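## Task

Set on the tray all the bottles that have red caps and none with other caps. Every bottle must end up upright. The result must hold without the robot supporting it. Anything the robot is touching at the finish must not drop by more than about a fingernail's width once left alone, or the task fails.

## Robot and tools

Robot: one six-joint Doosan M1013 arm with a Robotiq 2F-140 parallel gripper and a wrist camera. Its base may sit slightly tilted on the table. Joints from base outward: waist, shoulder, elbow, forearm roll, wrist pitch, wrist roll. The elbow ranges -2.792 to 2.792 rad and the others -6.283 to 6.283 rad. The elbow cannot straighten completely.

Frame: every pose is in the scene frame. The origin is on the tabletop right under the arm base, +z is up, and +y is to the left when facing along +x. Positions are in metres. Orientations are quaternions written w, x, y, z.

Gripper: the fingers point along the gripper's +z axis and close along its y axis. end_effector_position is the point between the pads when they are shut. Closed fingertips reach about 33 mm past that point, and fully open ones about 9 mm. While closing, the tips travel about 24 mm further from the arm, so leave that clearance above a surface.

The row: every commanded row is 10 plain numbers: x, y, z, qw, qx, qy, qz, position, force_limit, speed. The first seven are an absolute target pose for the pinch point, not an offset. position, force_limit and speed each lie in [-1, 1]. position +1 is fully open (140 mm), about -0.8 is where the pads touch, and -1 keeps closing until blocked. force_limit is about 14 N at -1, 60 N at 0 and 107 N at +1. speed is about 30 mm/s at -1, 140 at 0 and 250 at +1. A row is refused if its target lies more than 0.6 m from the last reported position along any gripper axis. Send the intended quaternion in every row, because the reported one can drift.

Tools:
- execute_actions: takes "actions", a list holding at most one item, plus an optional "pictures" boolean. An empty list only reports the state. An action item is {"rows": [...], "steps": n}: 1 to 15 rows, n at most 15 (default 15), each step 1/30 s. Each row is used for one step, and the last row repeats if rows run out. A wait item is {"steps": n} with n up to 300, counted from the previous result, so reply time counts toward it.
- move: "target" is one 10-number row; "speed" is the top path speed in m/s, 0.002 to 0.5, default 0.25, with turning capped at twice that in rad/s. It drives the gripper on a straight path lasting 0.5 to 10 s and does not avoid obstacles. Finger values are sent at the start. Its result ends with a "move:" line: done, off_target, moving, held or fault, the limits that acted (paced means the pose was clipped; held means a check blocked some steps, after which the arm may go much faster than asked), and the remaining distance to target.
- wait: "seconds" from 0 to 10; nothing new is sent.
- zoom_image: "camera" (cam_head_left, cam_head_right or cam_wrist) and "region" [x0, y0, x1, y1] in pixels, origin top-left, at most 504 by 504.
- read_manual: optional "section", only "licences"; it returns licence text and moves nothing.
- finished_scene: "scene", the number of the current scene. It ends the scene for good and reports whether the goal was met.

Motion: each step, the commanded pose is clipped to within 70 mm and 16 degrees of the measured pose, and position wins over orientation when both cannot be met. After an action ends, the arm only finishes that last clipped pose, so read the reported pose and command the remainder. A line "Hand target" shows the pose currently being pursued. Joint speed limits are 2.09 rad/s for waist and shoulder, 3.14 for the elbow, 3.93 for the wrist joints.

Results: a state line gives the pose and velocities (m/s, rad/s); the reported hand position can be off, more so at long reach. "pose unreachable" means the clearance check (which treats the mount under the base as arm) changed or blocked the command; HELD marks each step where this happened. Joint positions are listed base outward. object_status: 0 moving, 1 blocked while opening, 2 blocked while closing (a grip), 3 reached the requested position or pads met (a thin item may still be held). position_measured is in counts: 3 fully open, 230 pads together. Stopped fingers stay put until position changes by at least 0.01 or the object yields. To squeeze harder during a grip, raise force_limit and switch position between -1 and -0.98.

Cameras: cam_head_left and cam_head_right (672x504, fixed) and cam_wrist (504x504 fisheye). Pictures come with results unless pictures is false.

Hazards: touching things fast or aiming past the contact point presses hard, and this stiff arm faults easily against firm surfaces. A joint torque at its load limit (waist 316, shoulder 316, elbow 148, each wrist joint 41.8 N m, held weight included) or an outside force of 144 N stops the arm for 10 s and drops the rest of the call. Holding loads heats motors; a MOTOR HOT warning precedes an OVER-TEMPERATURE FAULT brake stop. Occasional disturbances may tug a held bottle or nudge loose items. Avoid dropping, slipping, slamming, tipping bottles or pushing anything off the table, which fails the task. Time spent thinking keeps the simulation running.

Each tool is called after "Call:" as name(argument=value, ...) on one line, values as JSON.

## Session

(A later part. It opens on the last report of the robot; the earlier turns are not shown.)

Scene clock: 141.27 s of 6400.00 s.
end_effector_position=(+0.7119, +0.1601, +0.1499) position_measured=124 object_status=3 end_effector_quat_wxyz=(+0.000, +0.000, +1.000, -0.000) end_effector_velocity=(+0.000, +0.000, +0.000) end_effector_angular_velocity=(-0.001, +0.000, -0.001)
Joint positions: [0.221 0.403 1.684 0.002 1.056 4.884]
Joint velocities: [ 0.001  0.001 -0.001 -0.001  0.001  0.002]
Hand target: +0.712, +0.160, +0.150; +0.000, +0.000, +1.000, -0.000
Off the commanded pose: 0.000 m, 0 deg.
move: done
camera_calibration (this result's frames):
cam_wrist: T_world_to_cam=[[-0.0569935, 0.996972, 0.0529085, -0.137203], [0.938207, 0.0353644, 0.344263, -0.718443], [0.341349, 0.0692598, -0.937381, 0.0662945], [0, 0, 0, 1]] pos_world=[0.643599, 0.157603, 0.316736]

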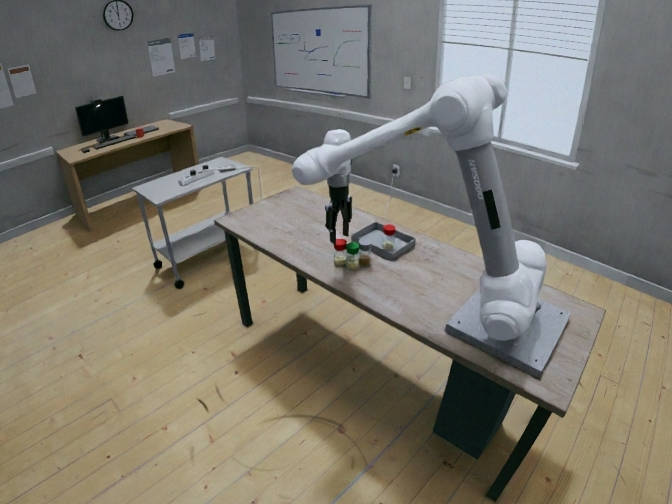

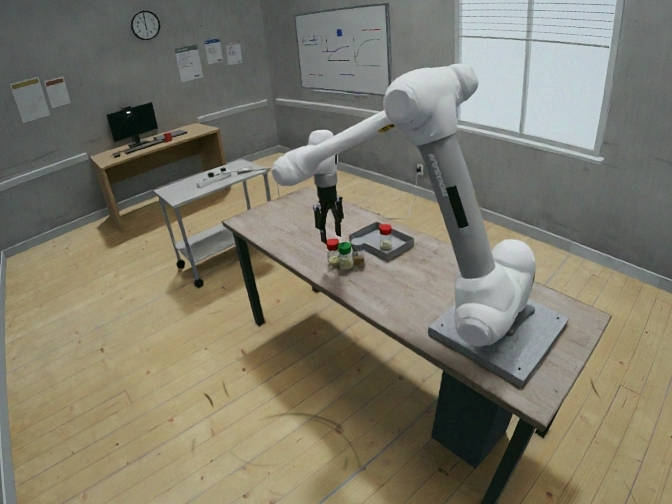

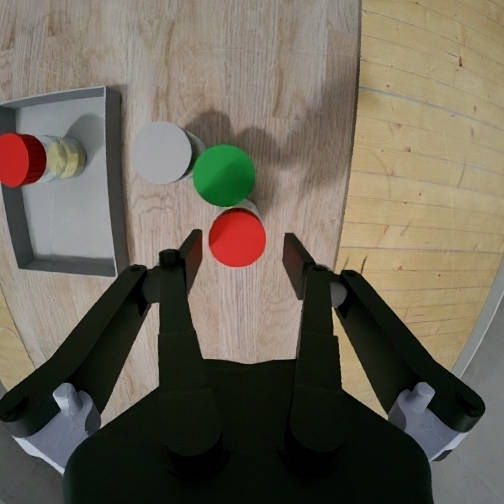

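Call:
move(target=[0.7145, 0.1546, 0.132, 0, 0, 1, 0, 0.04, 0, -0.6], speed=0.06)

Call:
move(target=[0.7145, 0.1546, 0.078, 0, 0, 1, 0, 0.04, 0, -0.6], speed=0.08)

Call:
execute_actions(actions=[{"rows": [[0.7145, 0.1546, 0.078, 0, 0, 1, 0, -1, 0.1, -0.6]], "steps": 15}])

Call:
move(target=[0.722, 0.1546, 0.14, 0, 0, 1, 0, -1, 0.1, -0.6], speed=0.1)

Scene clock: 159.33 s of 6400.00 s.
end_effector_position=(+0.7145, +0.1546, +0.1320) position_measured=124 object_status=3 end_effector_quat_wxyz=(+0.000, -0.000, +1.000, +0.000) end_effector_velocity=(-0.000, -0.000, -0.000) end_effector_angular_velocity=(-0.000, +0.001, +0.001)
Joint positions: [0.213 0.419 1.696 0.002 1.028 4.876]
Joint velocities: [ 0.    -0.     0.    -0.     0.001 -0.001]
Hand target: +0.714, +0.155, +0.132; -0.000, -0.000, +1.000, +0.000
Off the commanded pose: 0.000 m, 0 deg.
After step 90, 14.33 s passed at rest.
move: done
camera_calibration (this result's frames):
cam_wrist: T_world_to_cam=[[-0.0570521, 0.996959, 0.0530922, -0.130659], [0.938202, 0.0353555, 0.344277, -0.714477], [0.341353, 0.069453, -0.937366, 0.0490396], [0, 0, 0, 1]] pos_world=[0.64613, 0.152117, 0.298883]

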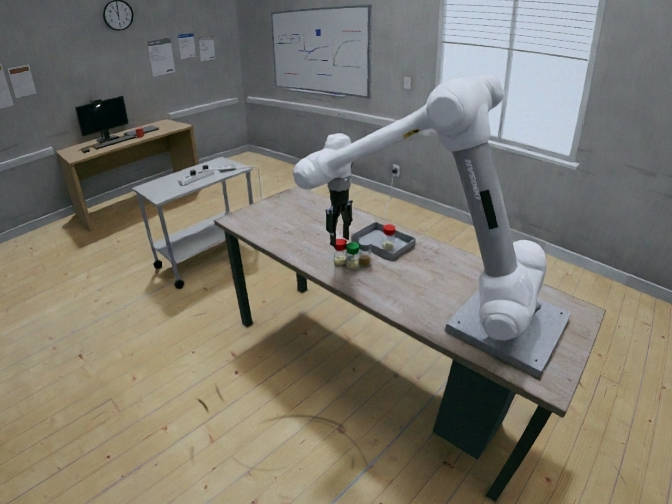

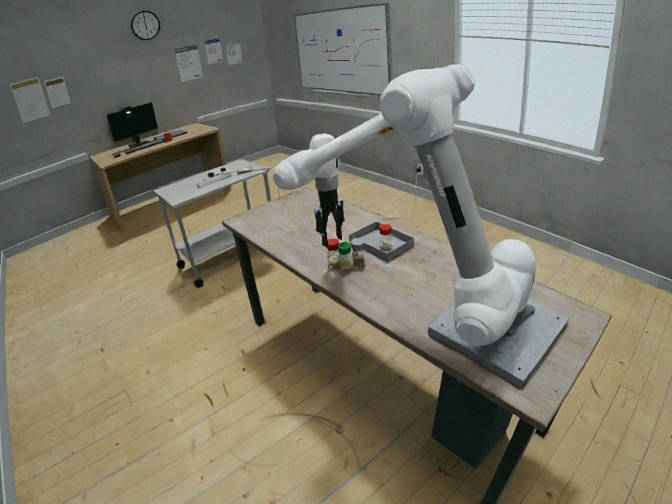

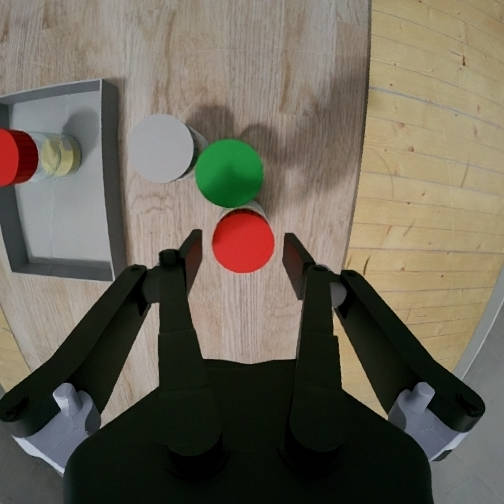

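Scene clock: 160.33 s of 6400.00 s.
end_effector_position=(+0.7144, +0.1546, +0.0780) position_measured=124 object_status=3 end_effector_quat_wxyz=(+0.000, +0.000, +1.000, +0.000) end_effector_velocity=(+0.001, +0.000, +0.000) end_effector_angular_velocity=(+0.000, -0.001, +0.001)
Joint positions: [0.214 0.468 1.735 0.002 0.939 4.876]
Joint velocities: [ 0.     0.    -0.001 -0.    -0.001 -0.001]
Hand target: +0.714, +0.155, +0.078; -0.000, -0.000, +1.000, +0.000
Off the commanded pose: 0.000 m, 0 deg.
move: done
camera_calibration (this result's frames):
cam_wrist: T_world_to_cam=[[-0.0570005, 0.996961, 0.0530931, -0.127786], [0.9382, 0.0353059, 0.344287, -0.695847], [0.341366, 0.0694365, -0.937362, -0.00156315], [0, 0, 0, 1]] pos_world=[0.646094, 0.152074, 0.244891]

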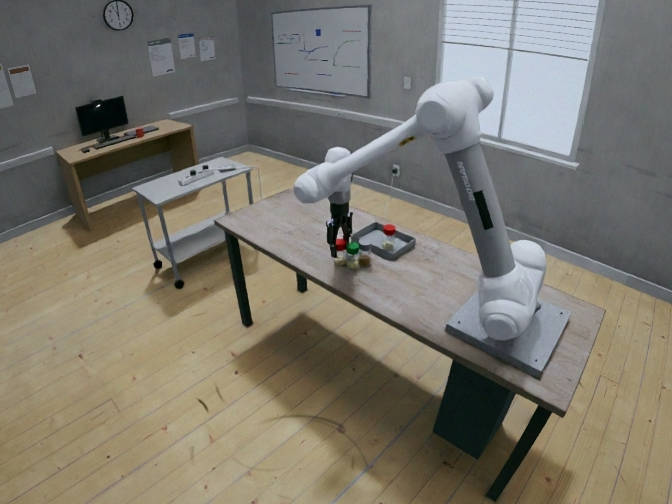

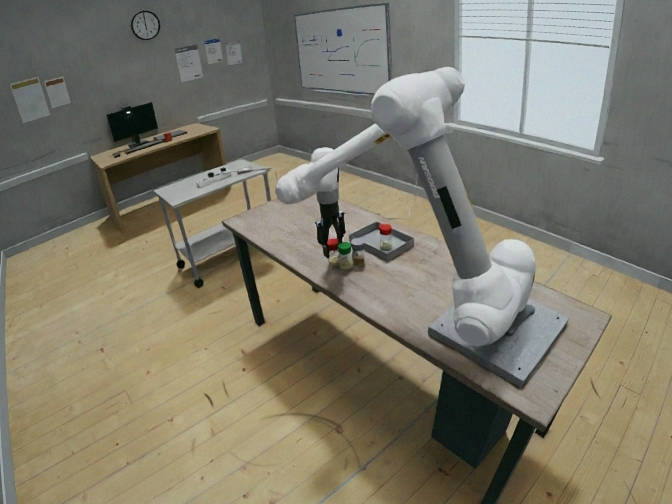

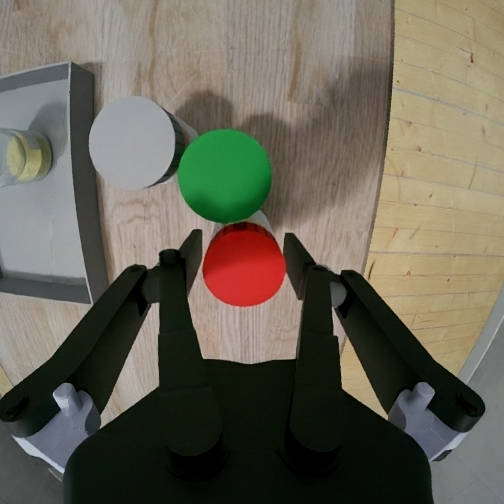

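Scene clock: 160.83 s of 6400.00 s.
end_effector_position=(+0.7145, +0.1546, +0.0780) position_measured=151 object_status=0 end_effector_quat_wxyz=(+0.000, +0.000, +1.000, +0.000) end_effector_velocity=(-0.001, +0.001, -0.001) end_effector_angular_velocity=(+0.001, +0.001, -0.001)
Joint positions: [0.214 0.468 1.735 0.002 0.939 4.876]
Joint velocities: [ 0.     0.     0.001  0.002 -0.001  0.   ]
Hand target: +0.714, +0.155, +0.078; +0.000, -0.000, +1.000, +0.000
Off the commanded pose: 0.000 m, 0 deg.
Steps of this call (steps 1 to 15: all 15 steps of this action). Readings (end_effector_position | what the end effector reports):
1: (+0.7144, +0.1546, +0.0780) | position_measured=124 object_status=0
2: (+0.7144, +0.1546, +0.0780) | position_measured=125 object_status=0
4: (+0.7144, +0.1546, +0.0780) | position_measured=133 object_status=0
8: (+0.7144, +0.1546, +0.0780) | position_measured=149 object_status=0
15: the state above
camera_calibration (this result's frames):
cam_wrist: T_world_to_cam=[[-0.0570315, 0.99696, 0.0530943, -0.127792], [0.938201, 0.0353351, 0.344282, -0.69589], [0.341359, 0.0694481, -0.937364, -0.00162135], [0, 0, 0, 1]] pos_world=[0.64615, 0.152105, 0.244848]

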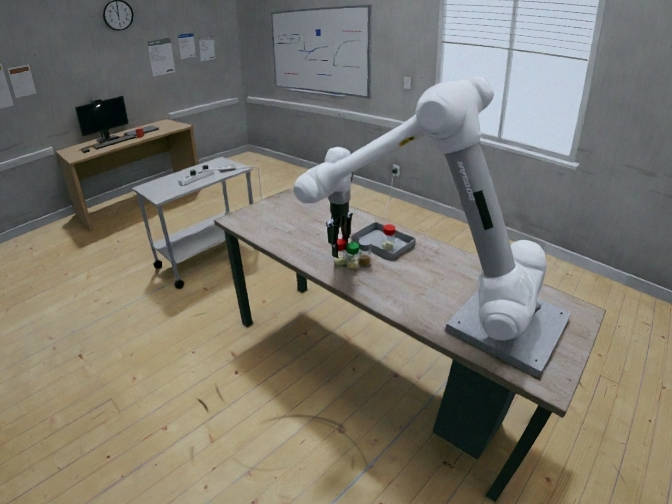

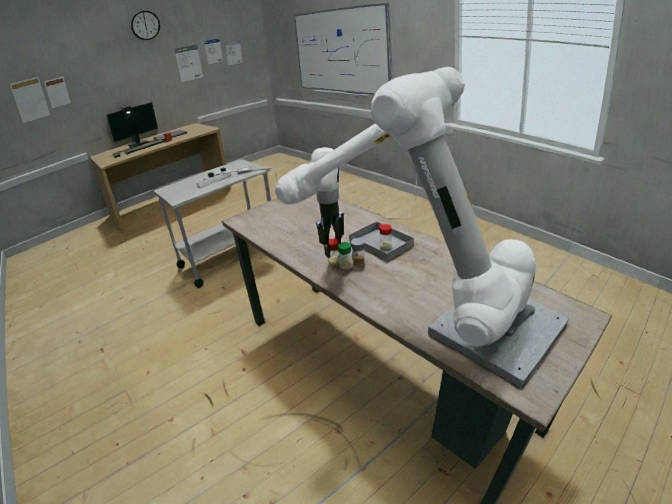

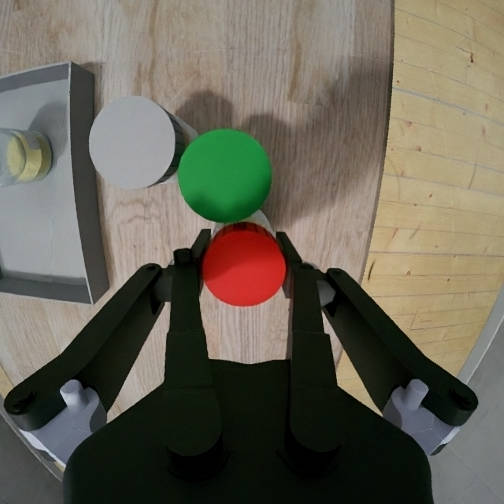

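Scene clock: 162.00 s of 6400.00 s.
end_effector_position=(+0.7221, +0.1546, +0.1399) position_measured=151 object_status=2 end_effector_quat_wxyz=(-0.000, -0.000, +1.000, -0.000) end_effector_velocity=(+0.000, -0.000, +0.001) end_effector_angular_velocity=(+0.000, -0.000, -0.001)
Joint positions: [0.212 0.423 1.674 0.002 1.046 4.874]
Joint velocities: [-0.    -0.001 -0.001  0.     0.002  0.001]
Hand target: +0.722, +0.155, +0.140; +0.000, +0.000, +1.000, +0.000
Off the commanded pose: 0.000 m, 0 deg.
move: done
camera_calibration (this result's frames):
cam_wrist: T_world_to_cam=[[-0.0570441, 0.99696, 0.0530747, -0.130652], [0.938221, 0.0353577, 0.344226, -0.724327], [0.341303, 0.0694318, -0.937385, 0.0539124], [0, 0, 0, 1]] pos_world=[0.653725, 0.152123, 0.306803]

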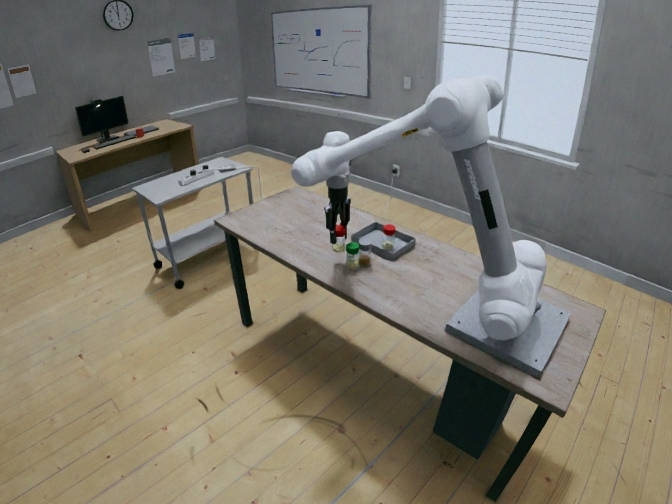

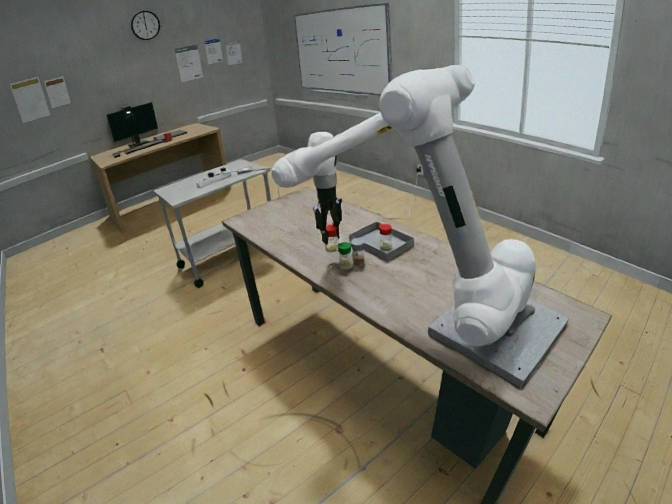

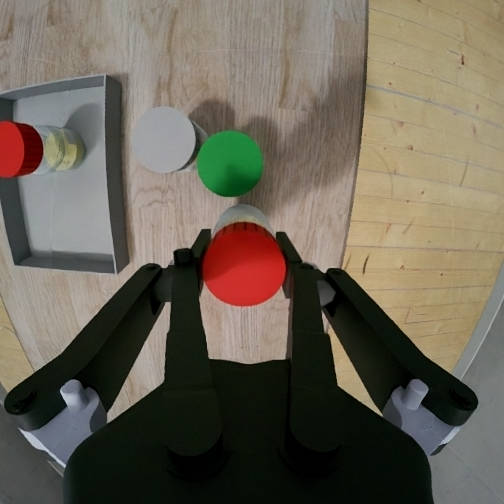

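Held securely. Carrying it to the tray and placing it.

Call:
move(target=[0.722, -0.075, 0.14, 0, 0, 1, 0, -1, 0.1, -0.6], speed=0.2)

Call:
move(target=[0.722, -0.075, 0.082, 0, 0, 1, 0, -0.98, -0.4, -0.6], speed=0.06)

Call:
execute_actions(actions=[{"rows": [[0.722, -0.075, 0.082, 0, 0, 1, 0, 0.04, -0.4, -0.8]], "steps": 15}])

Call:
move(target=[0.722, -0.075, 0.15, 0, 0, 1, 0, 0.04, -0.4, -0.8], speed=0.12)

Call:
zoom_image(camera="cam_head_right", region=[320, 190, 440, 280])

Scene clock: 174.23 s of 6400.00 s.
end_effector_position=(+0.7220, -0.0750, +0.1400) position_measured=151 object_status=2 end_effector_quat_wxyz=(-0.000, -0.000, +1.000, +0.000) end_effector_velocity=(+0.000, -0.001, +0.000) end_effector_angular_velocity=(-0.000, -0.001, -0.001)
Joint positions: [-0.103  0.406  1.7    0.002  1.037  4.559]
Joint velocities: [-0.001 -0.    -0.     0.    -0.    -0.   ]
Hand target: +0.722, -0.075, +0.140; -0.000, -0.000, +1.000, +0.000
Off the commanded pose: 0.000 m, 0 deg.
After step 90, 7.70 s passed at rest.
move: done
camera_calibration (this result's frames):
cam_wrist: T_world_to_cam=[[-0.057094, 0.996948, 0.0532389, 0.0982977], [0.938207, 0.0353456, 0.344264, -0.716209], [0.341332, 0.0696045, -0.937362, 0.0699245], [0, 0, 0, 1]] pos_world=[0.653698, -0.0775499, 0.306876]

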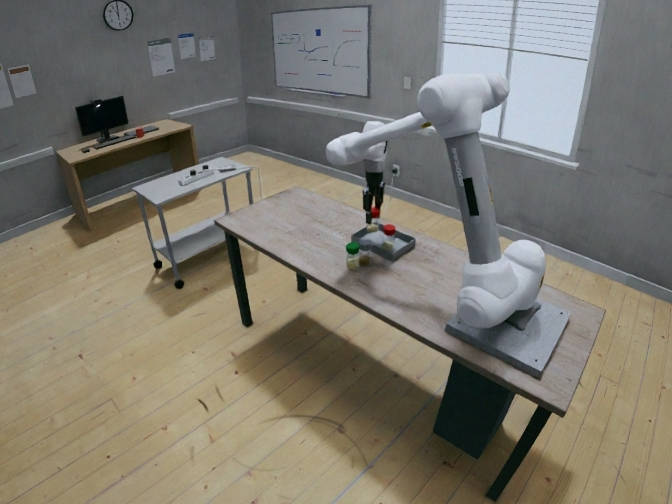

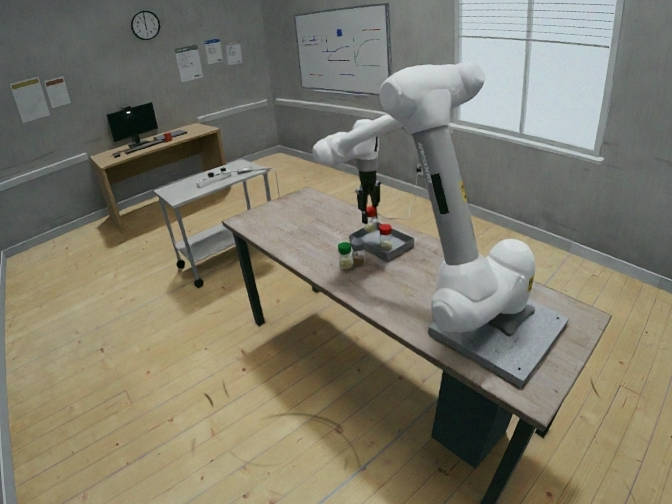

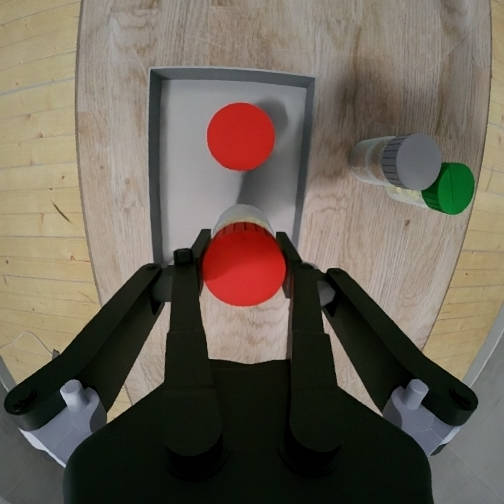

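Scene clock: 175.50 s of 6400.00 s.
end_effector_position=(+0.7219, -0.0750, +0.0820) position_measured=151 object_status=2 end_effector_quat_wxyz=(+0.000, -0.000, +1.000, -0.000) end_effector_velocity=(+0.000, +0.001, -0.000) end_effector_angular_velocity=(+0.001, -0.001, -0.002)
Joint positions: [-0.103  0.458  1.744  0.002  0.942  4.559]
Joint velocities: [ 0.     0.     0.     0.002 -0.001  0.001]
Hand target: +0.722, -0.075, +0.082; -0.000, -0.000, +1.000, +0.000
Off the commanded pose: 0.000 m, 0 deg.
move: done
camera_calibration (this result's frames):
cam_wrist: T_world_to_cam=[[-0.057054, 0.99696, 0.0530627, 0.101332], [0.938201, 0.0353673, 0.344279, -0.696136], [0.341356, 0.069426, -0.937367, 0.0155708], [0, 0, 0, 1]] pos_world=[0.653581, -0.0774845, 0.248883]

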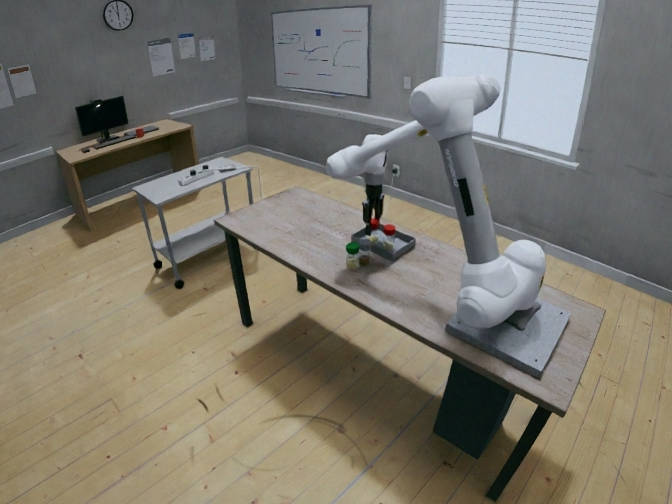

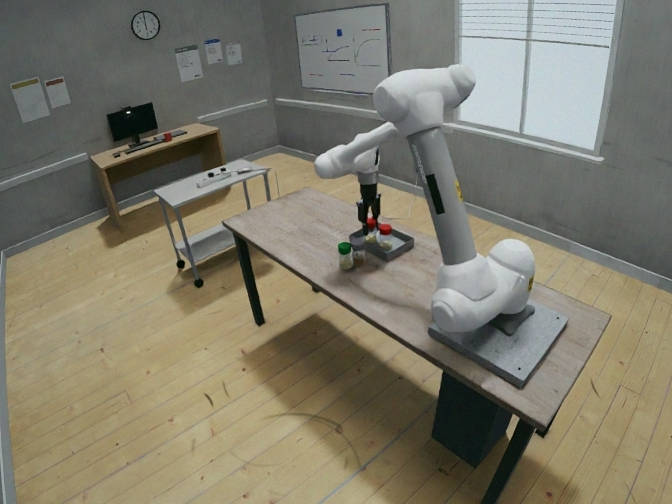

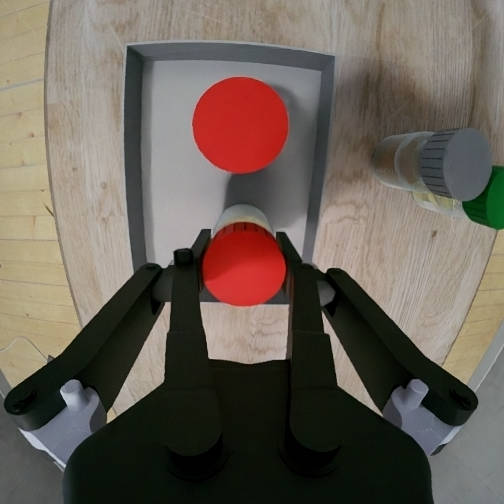

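Scene clock: 176.00 s of 6400.00 s.
end_effector_position=(+0.7220, -0.0750, +0.0820) position_measured=124 object_status=0 end_effector_quat_wxyz=(-0.000, -0.000, +1.000, -0.000) end_effector_velocity=(+0.000, -0.000, +0.001) end_effector_angular_velocity=(-0.001, +0.000, +0.000)
Joint positions: [-0.103  0.458  1.743  0.002  0.942  4.559]
Joint velocities: [ 0.     0.    -0.001 -0.001  0.001  0.001]
Hand target: +0.722, -0.075, +0.082; +0.000, +0.000, +1.000, -0.000
Off the commanded pose: 0.000 m, 0 deg.
Steps of this call (steps 1 to 15: all 15 steps of this action). Readings (end_effector_position | what the end effector reports):
1: (+0.7219, -0.0750, +0.0820) | position_measured=151 object_status=0
2: (+0.7219, -0.0750, +0.0820) | position_measured=151 object_status=0
4: (+0.7219, -0.0750, +0.0820) | position_measured=144 object_status=0
8: (+0.7219, -0.0750, +0.0819) | position_measured=133 object_status=0
15: the state above
camera_calibration (this result's frames):
cam_wrist: T_world_to_cam=[[-0.0570531, 0.99696, 0.0530687, 0.101342], [0.938211, 0.0353663, 0.344253, -0.696168], [0.341329, 0.0694304, -0.937376, 0.0155247], [0, 0, 0, 1]] pos_world=[0.653635, -0.0774913, 0.248832]

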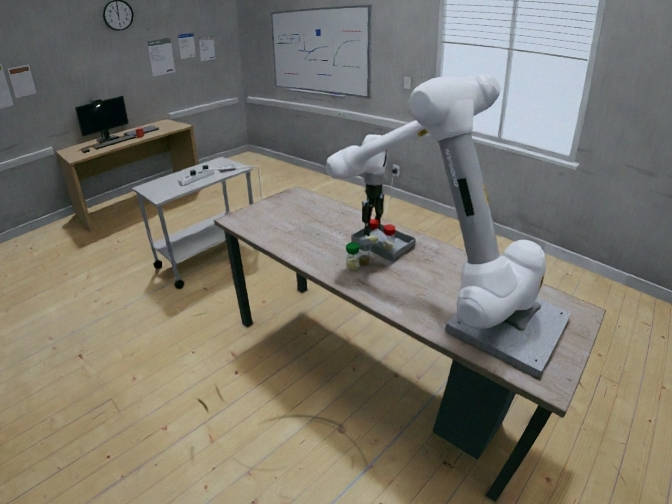

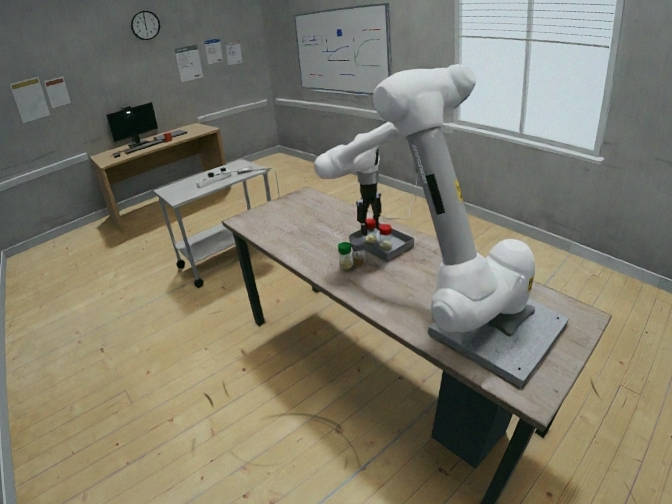

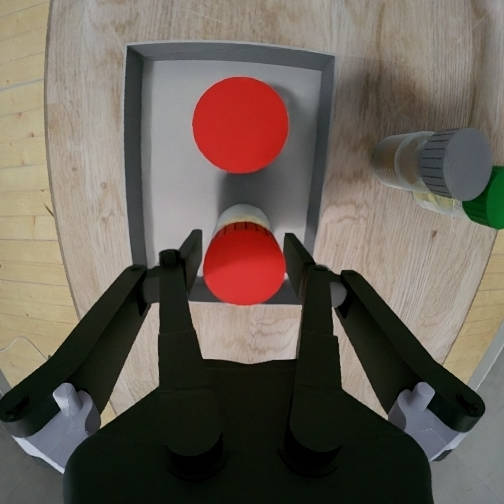

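Scene clock: 177.13 s of 6400.00 s.
end_effector_position=(+0.7221, -0.0750, +0.1499) position_measured=124 object_status=3 end_effector_quat_wxyz=(-0.000, -0.000, +1.000, -0.000) end_effector_velocity=(+0.001, -0.000, +0.001) end_effector_angular_velocity=(-0.000, -0.002, -0.000)
Joint positions: [-0.103  0.398  1.691  0.002  1.054  4.559]
Joint velocities: [ 0.    -0.    -0.002  0.     0.     0.   ]
Hand target: +0.722, -0.075, +0.150; +0.000, +0.000, +1.000, -0.000
Off the commanded pose: 0.000 m, 0 deg.
move: done
camera_calibration (this result's frames):
cam_wrist: T_world_to_cam=[[-0.0570938, 0.996957, 0.0530824, 0.0977441], [0.938222, 0.0354024, 0.344219, -0.719662], [0.341292, 0.0694558, -0.937388, 0.0792362], [0, 0, 0, 1]] pos_world=[0.653741, -0.0774723, 0.316808]

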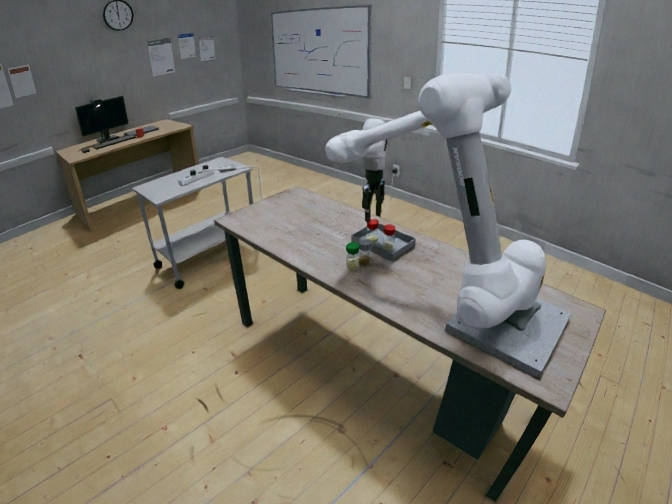

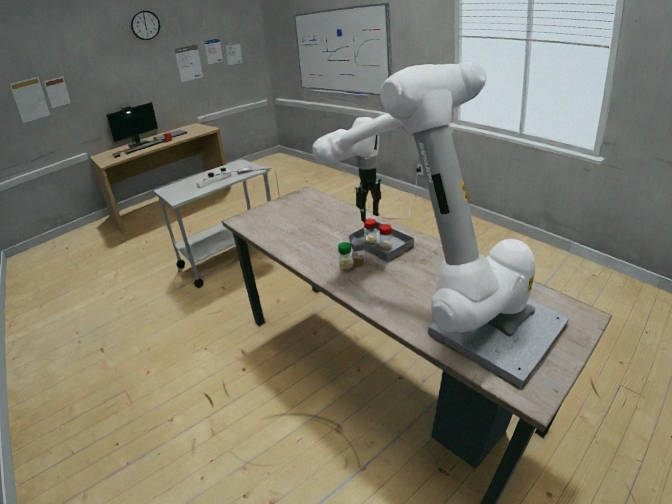

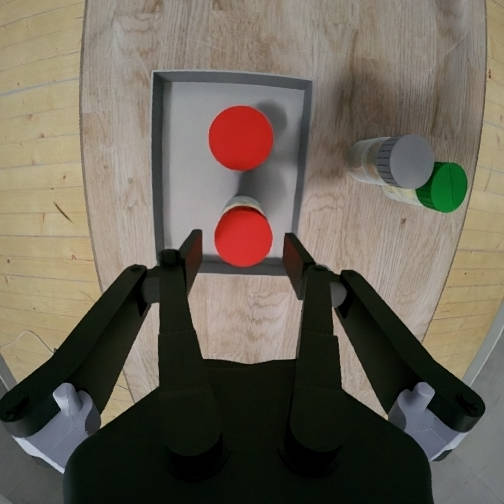

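Region (320, 190, 440, 280) of cam_head_right's 672x504 image, scaled by 4.200, with more detail than that image has; it fills the top 378 rows of this view, and the rest is white.

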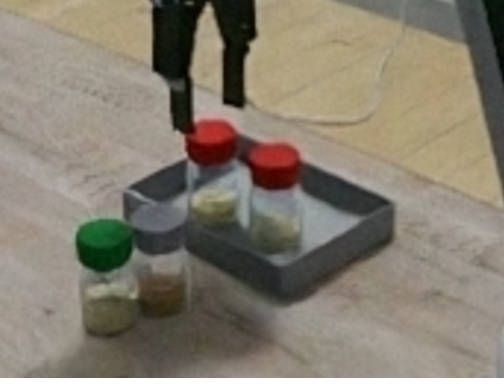

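Both red-capped bottles are standing on the tray; the green and grey ones are standing on the table, and the gripper is clear.

Call:
finished_scene(scene=2)

The scene is finished: the task was done.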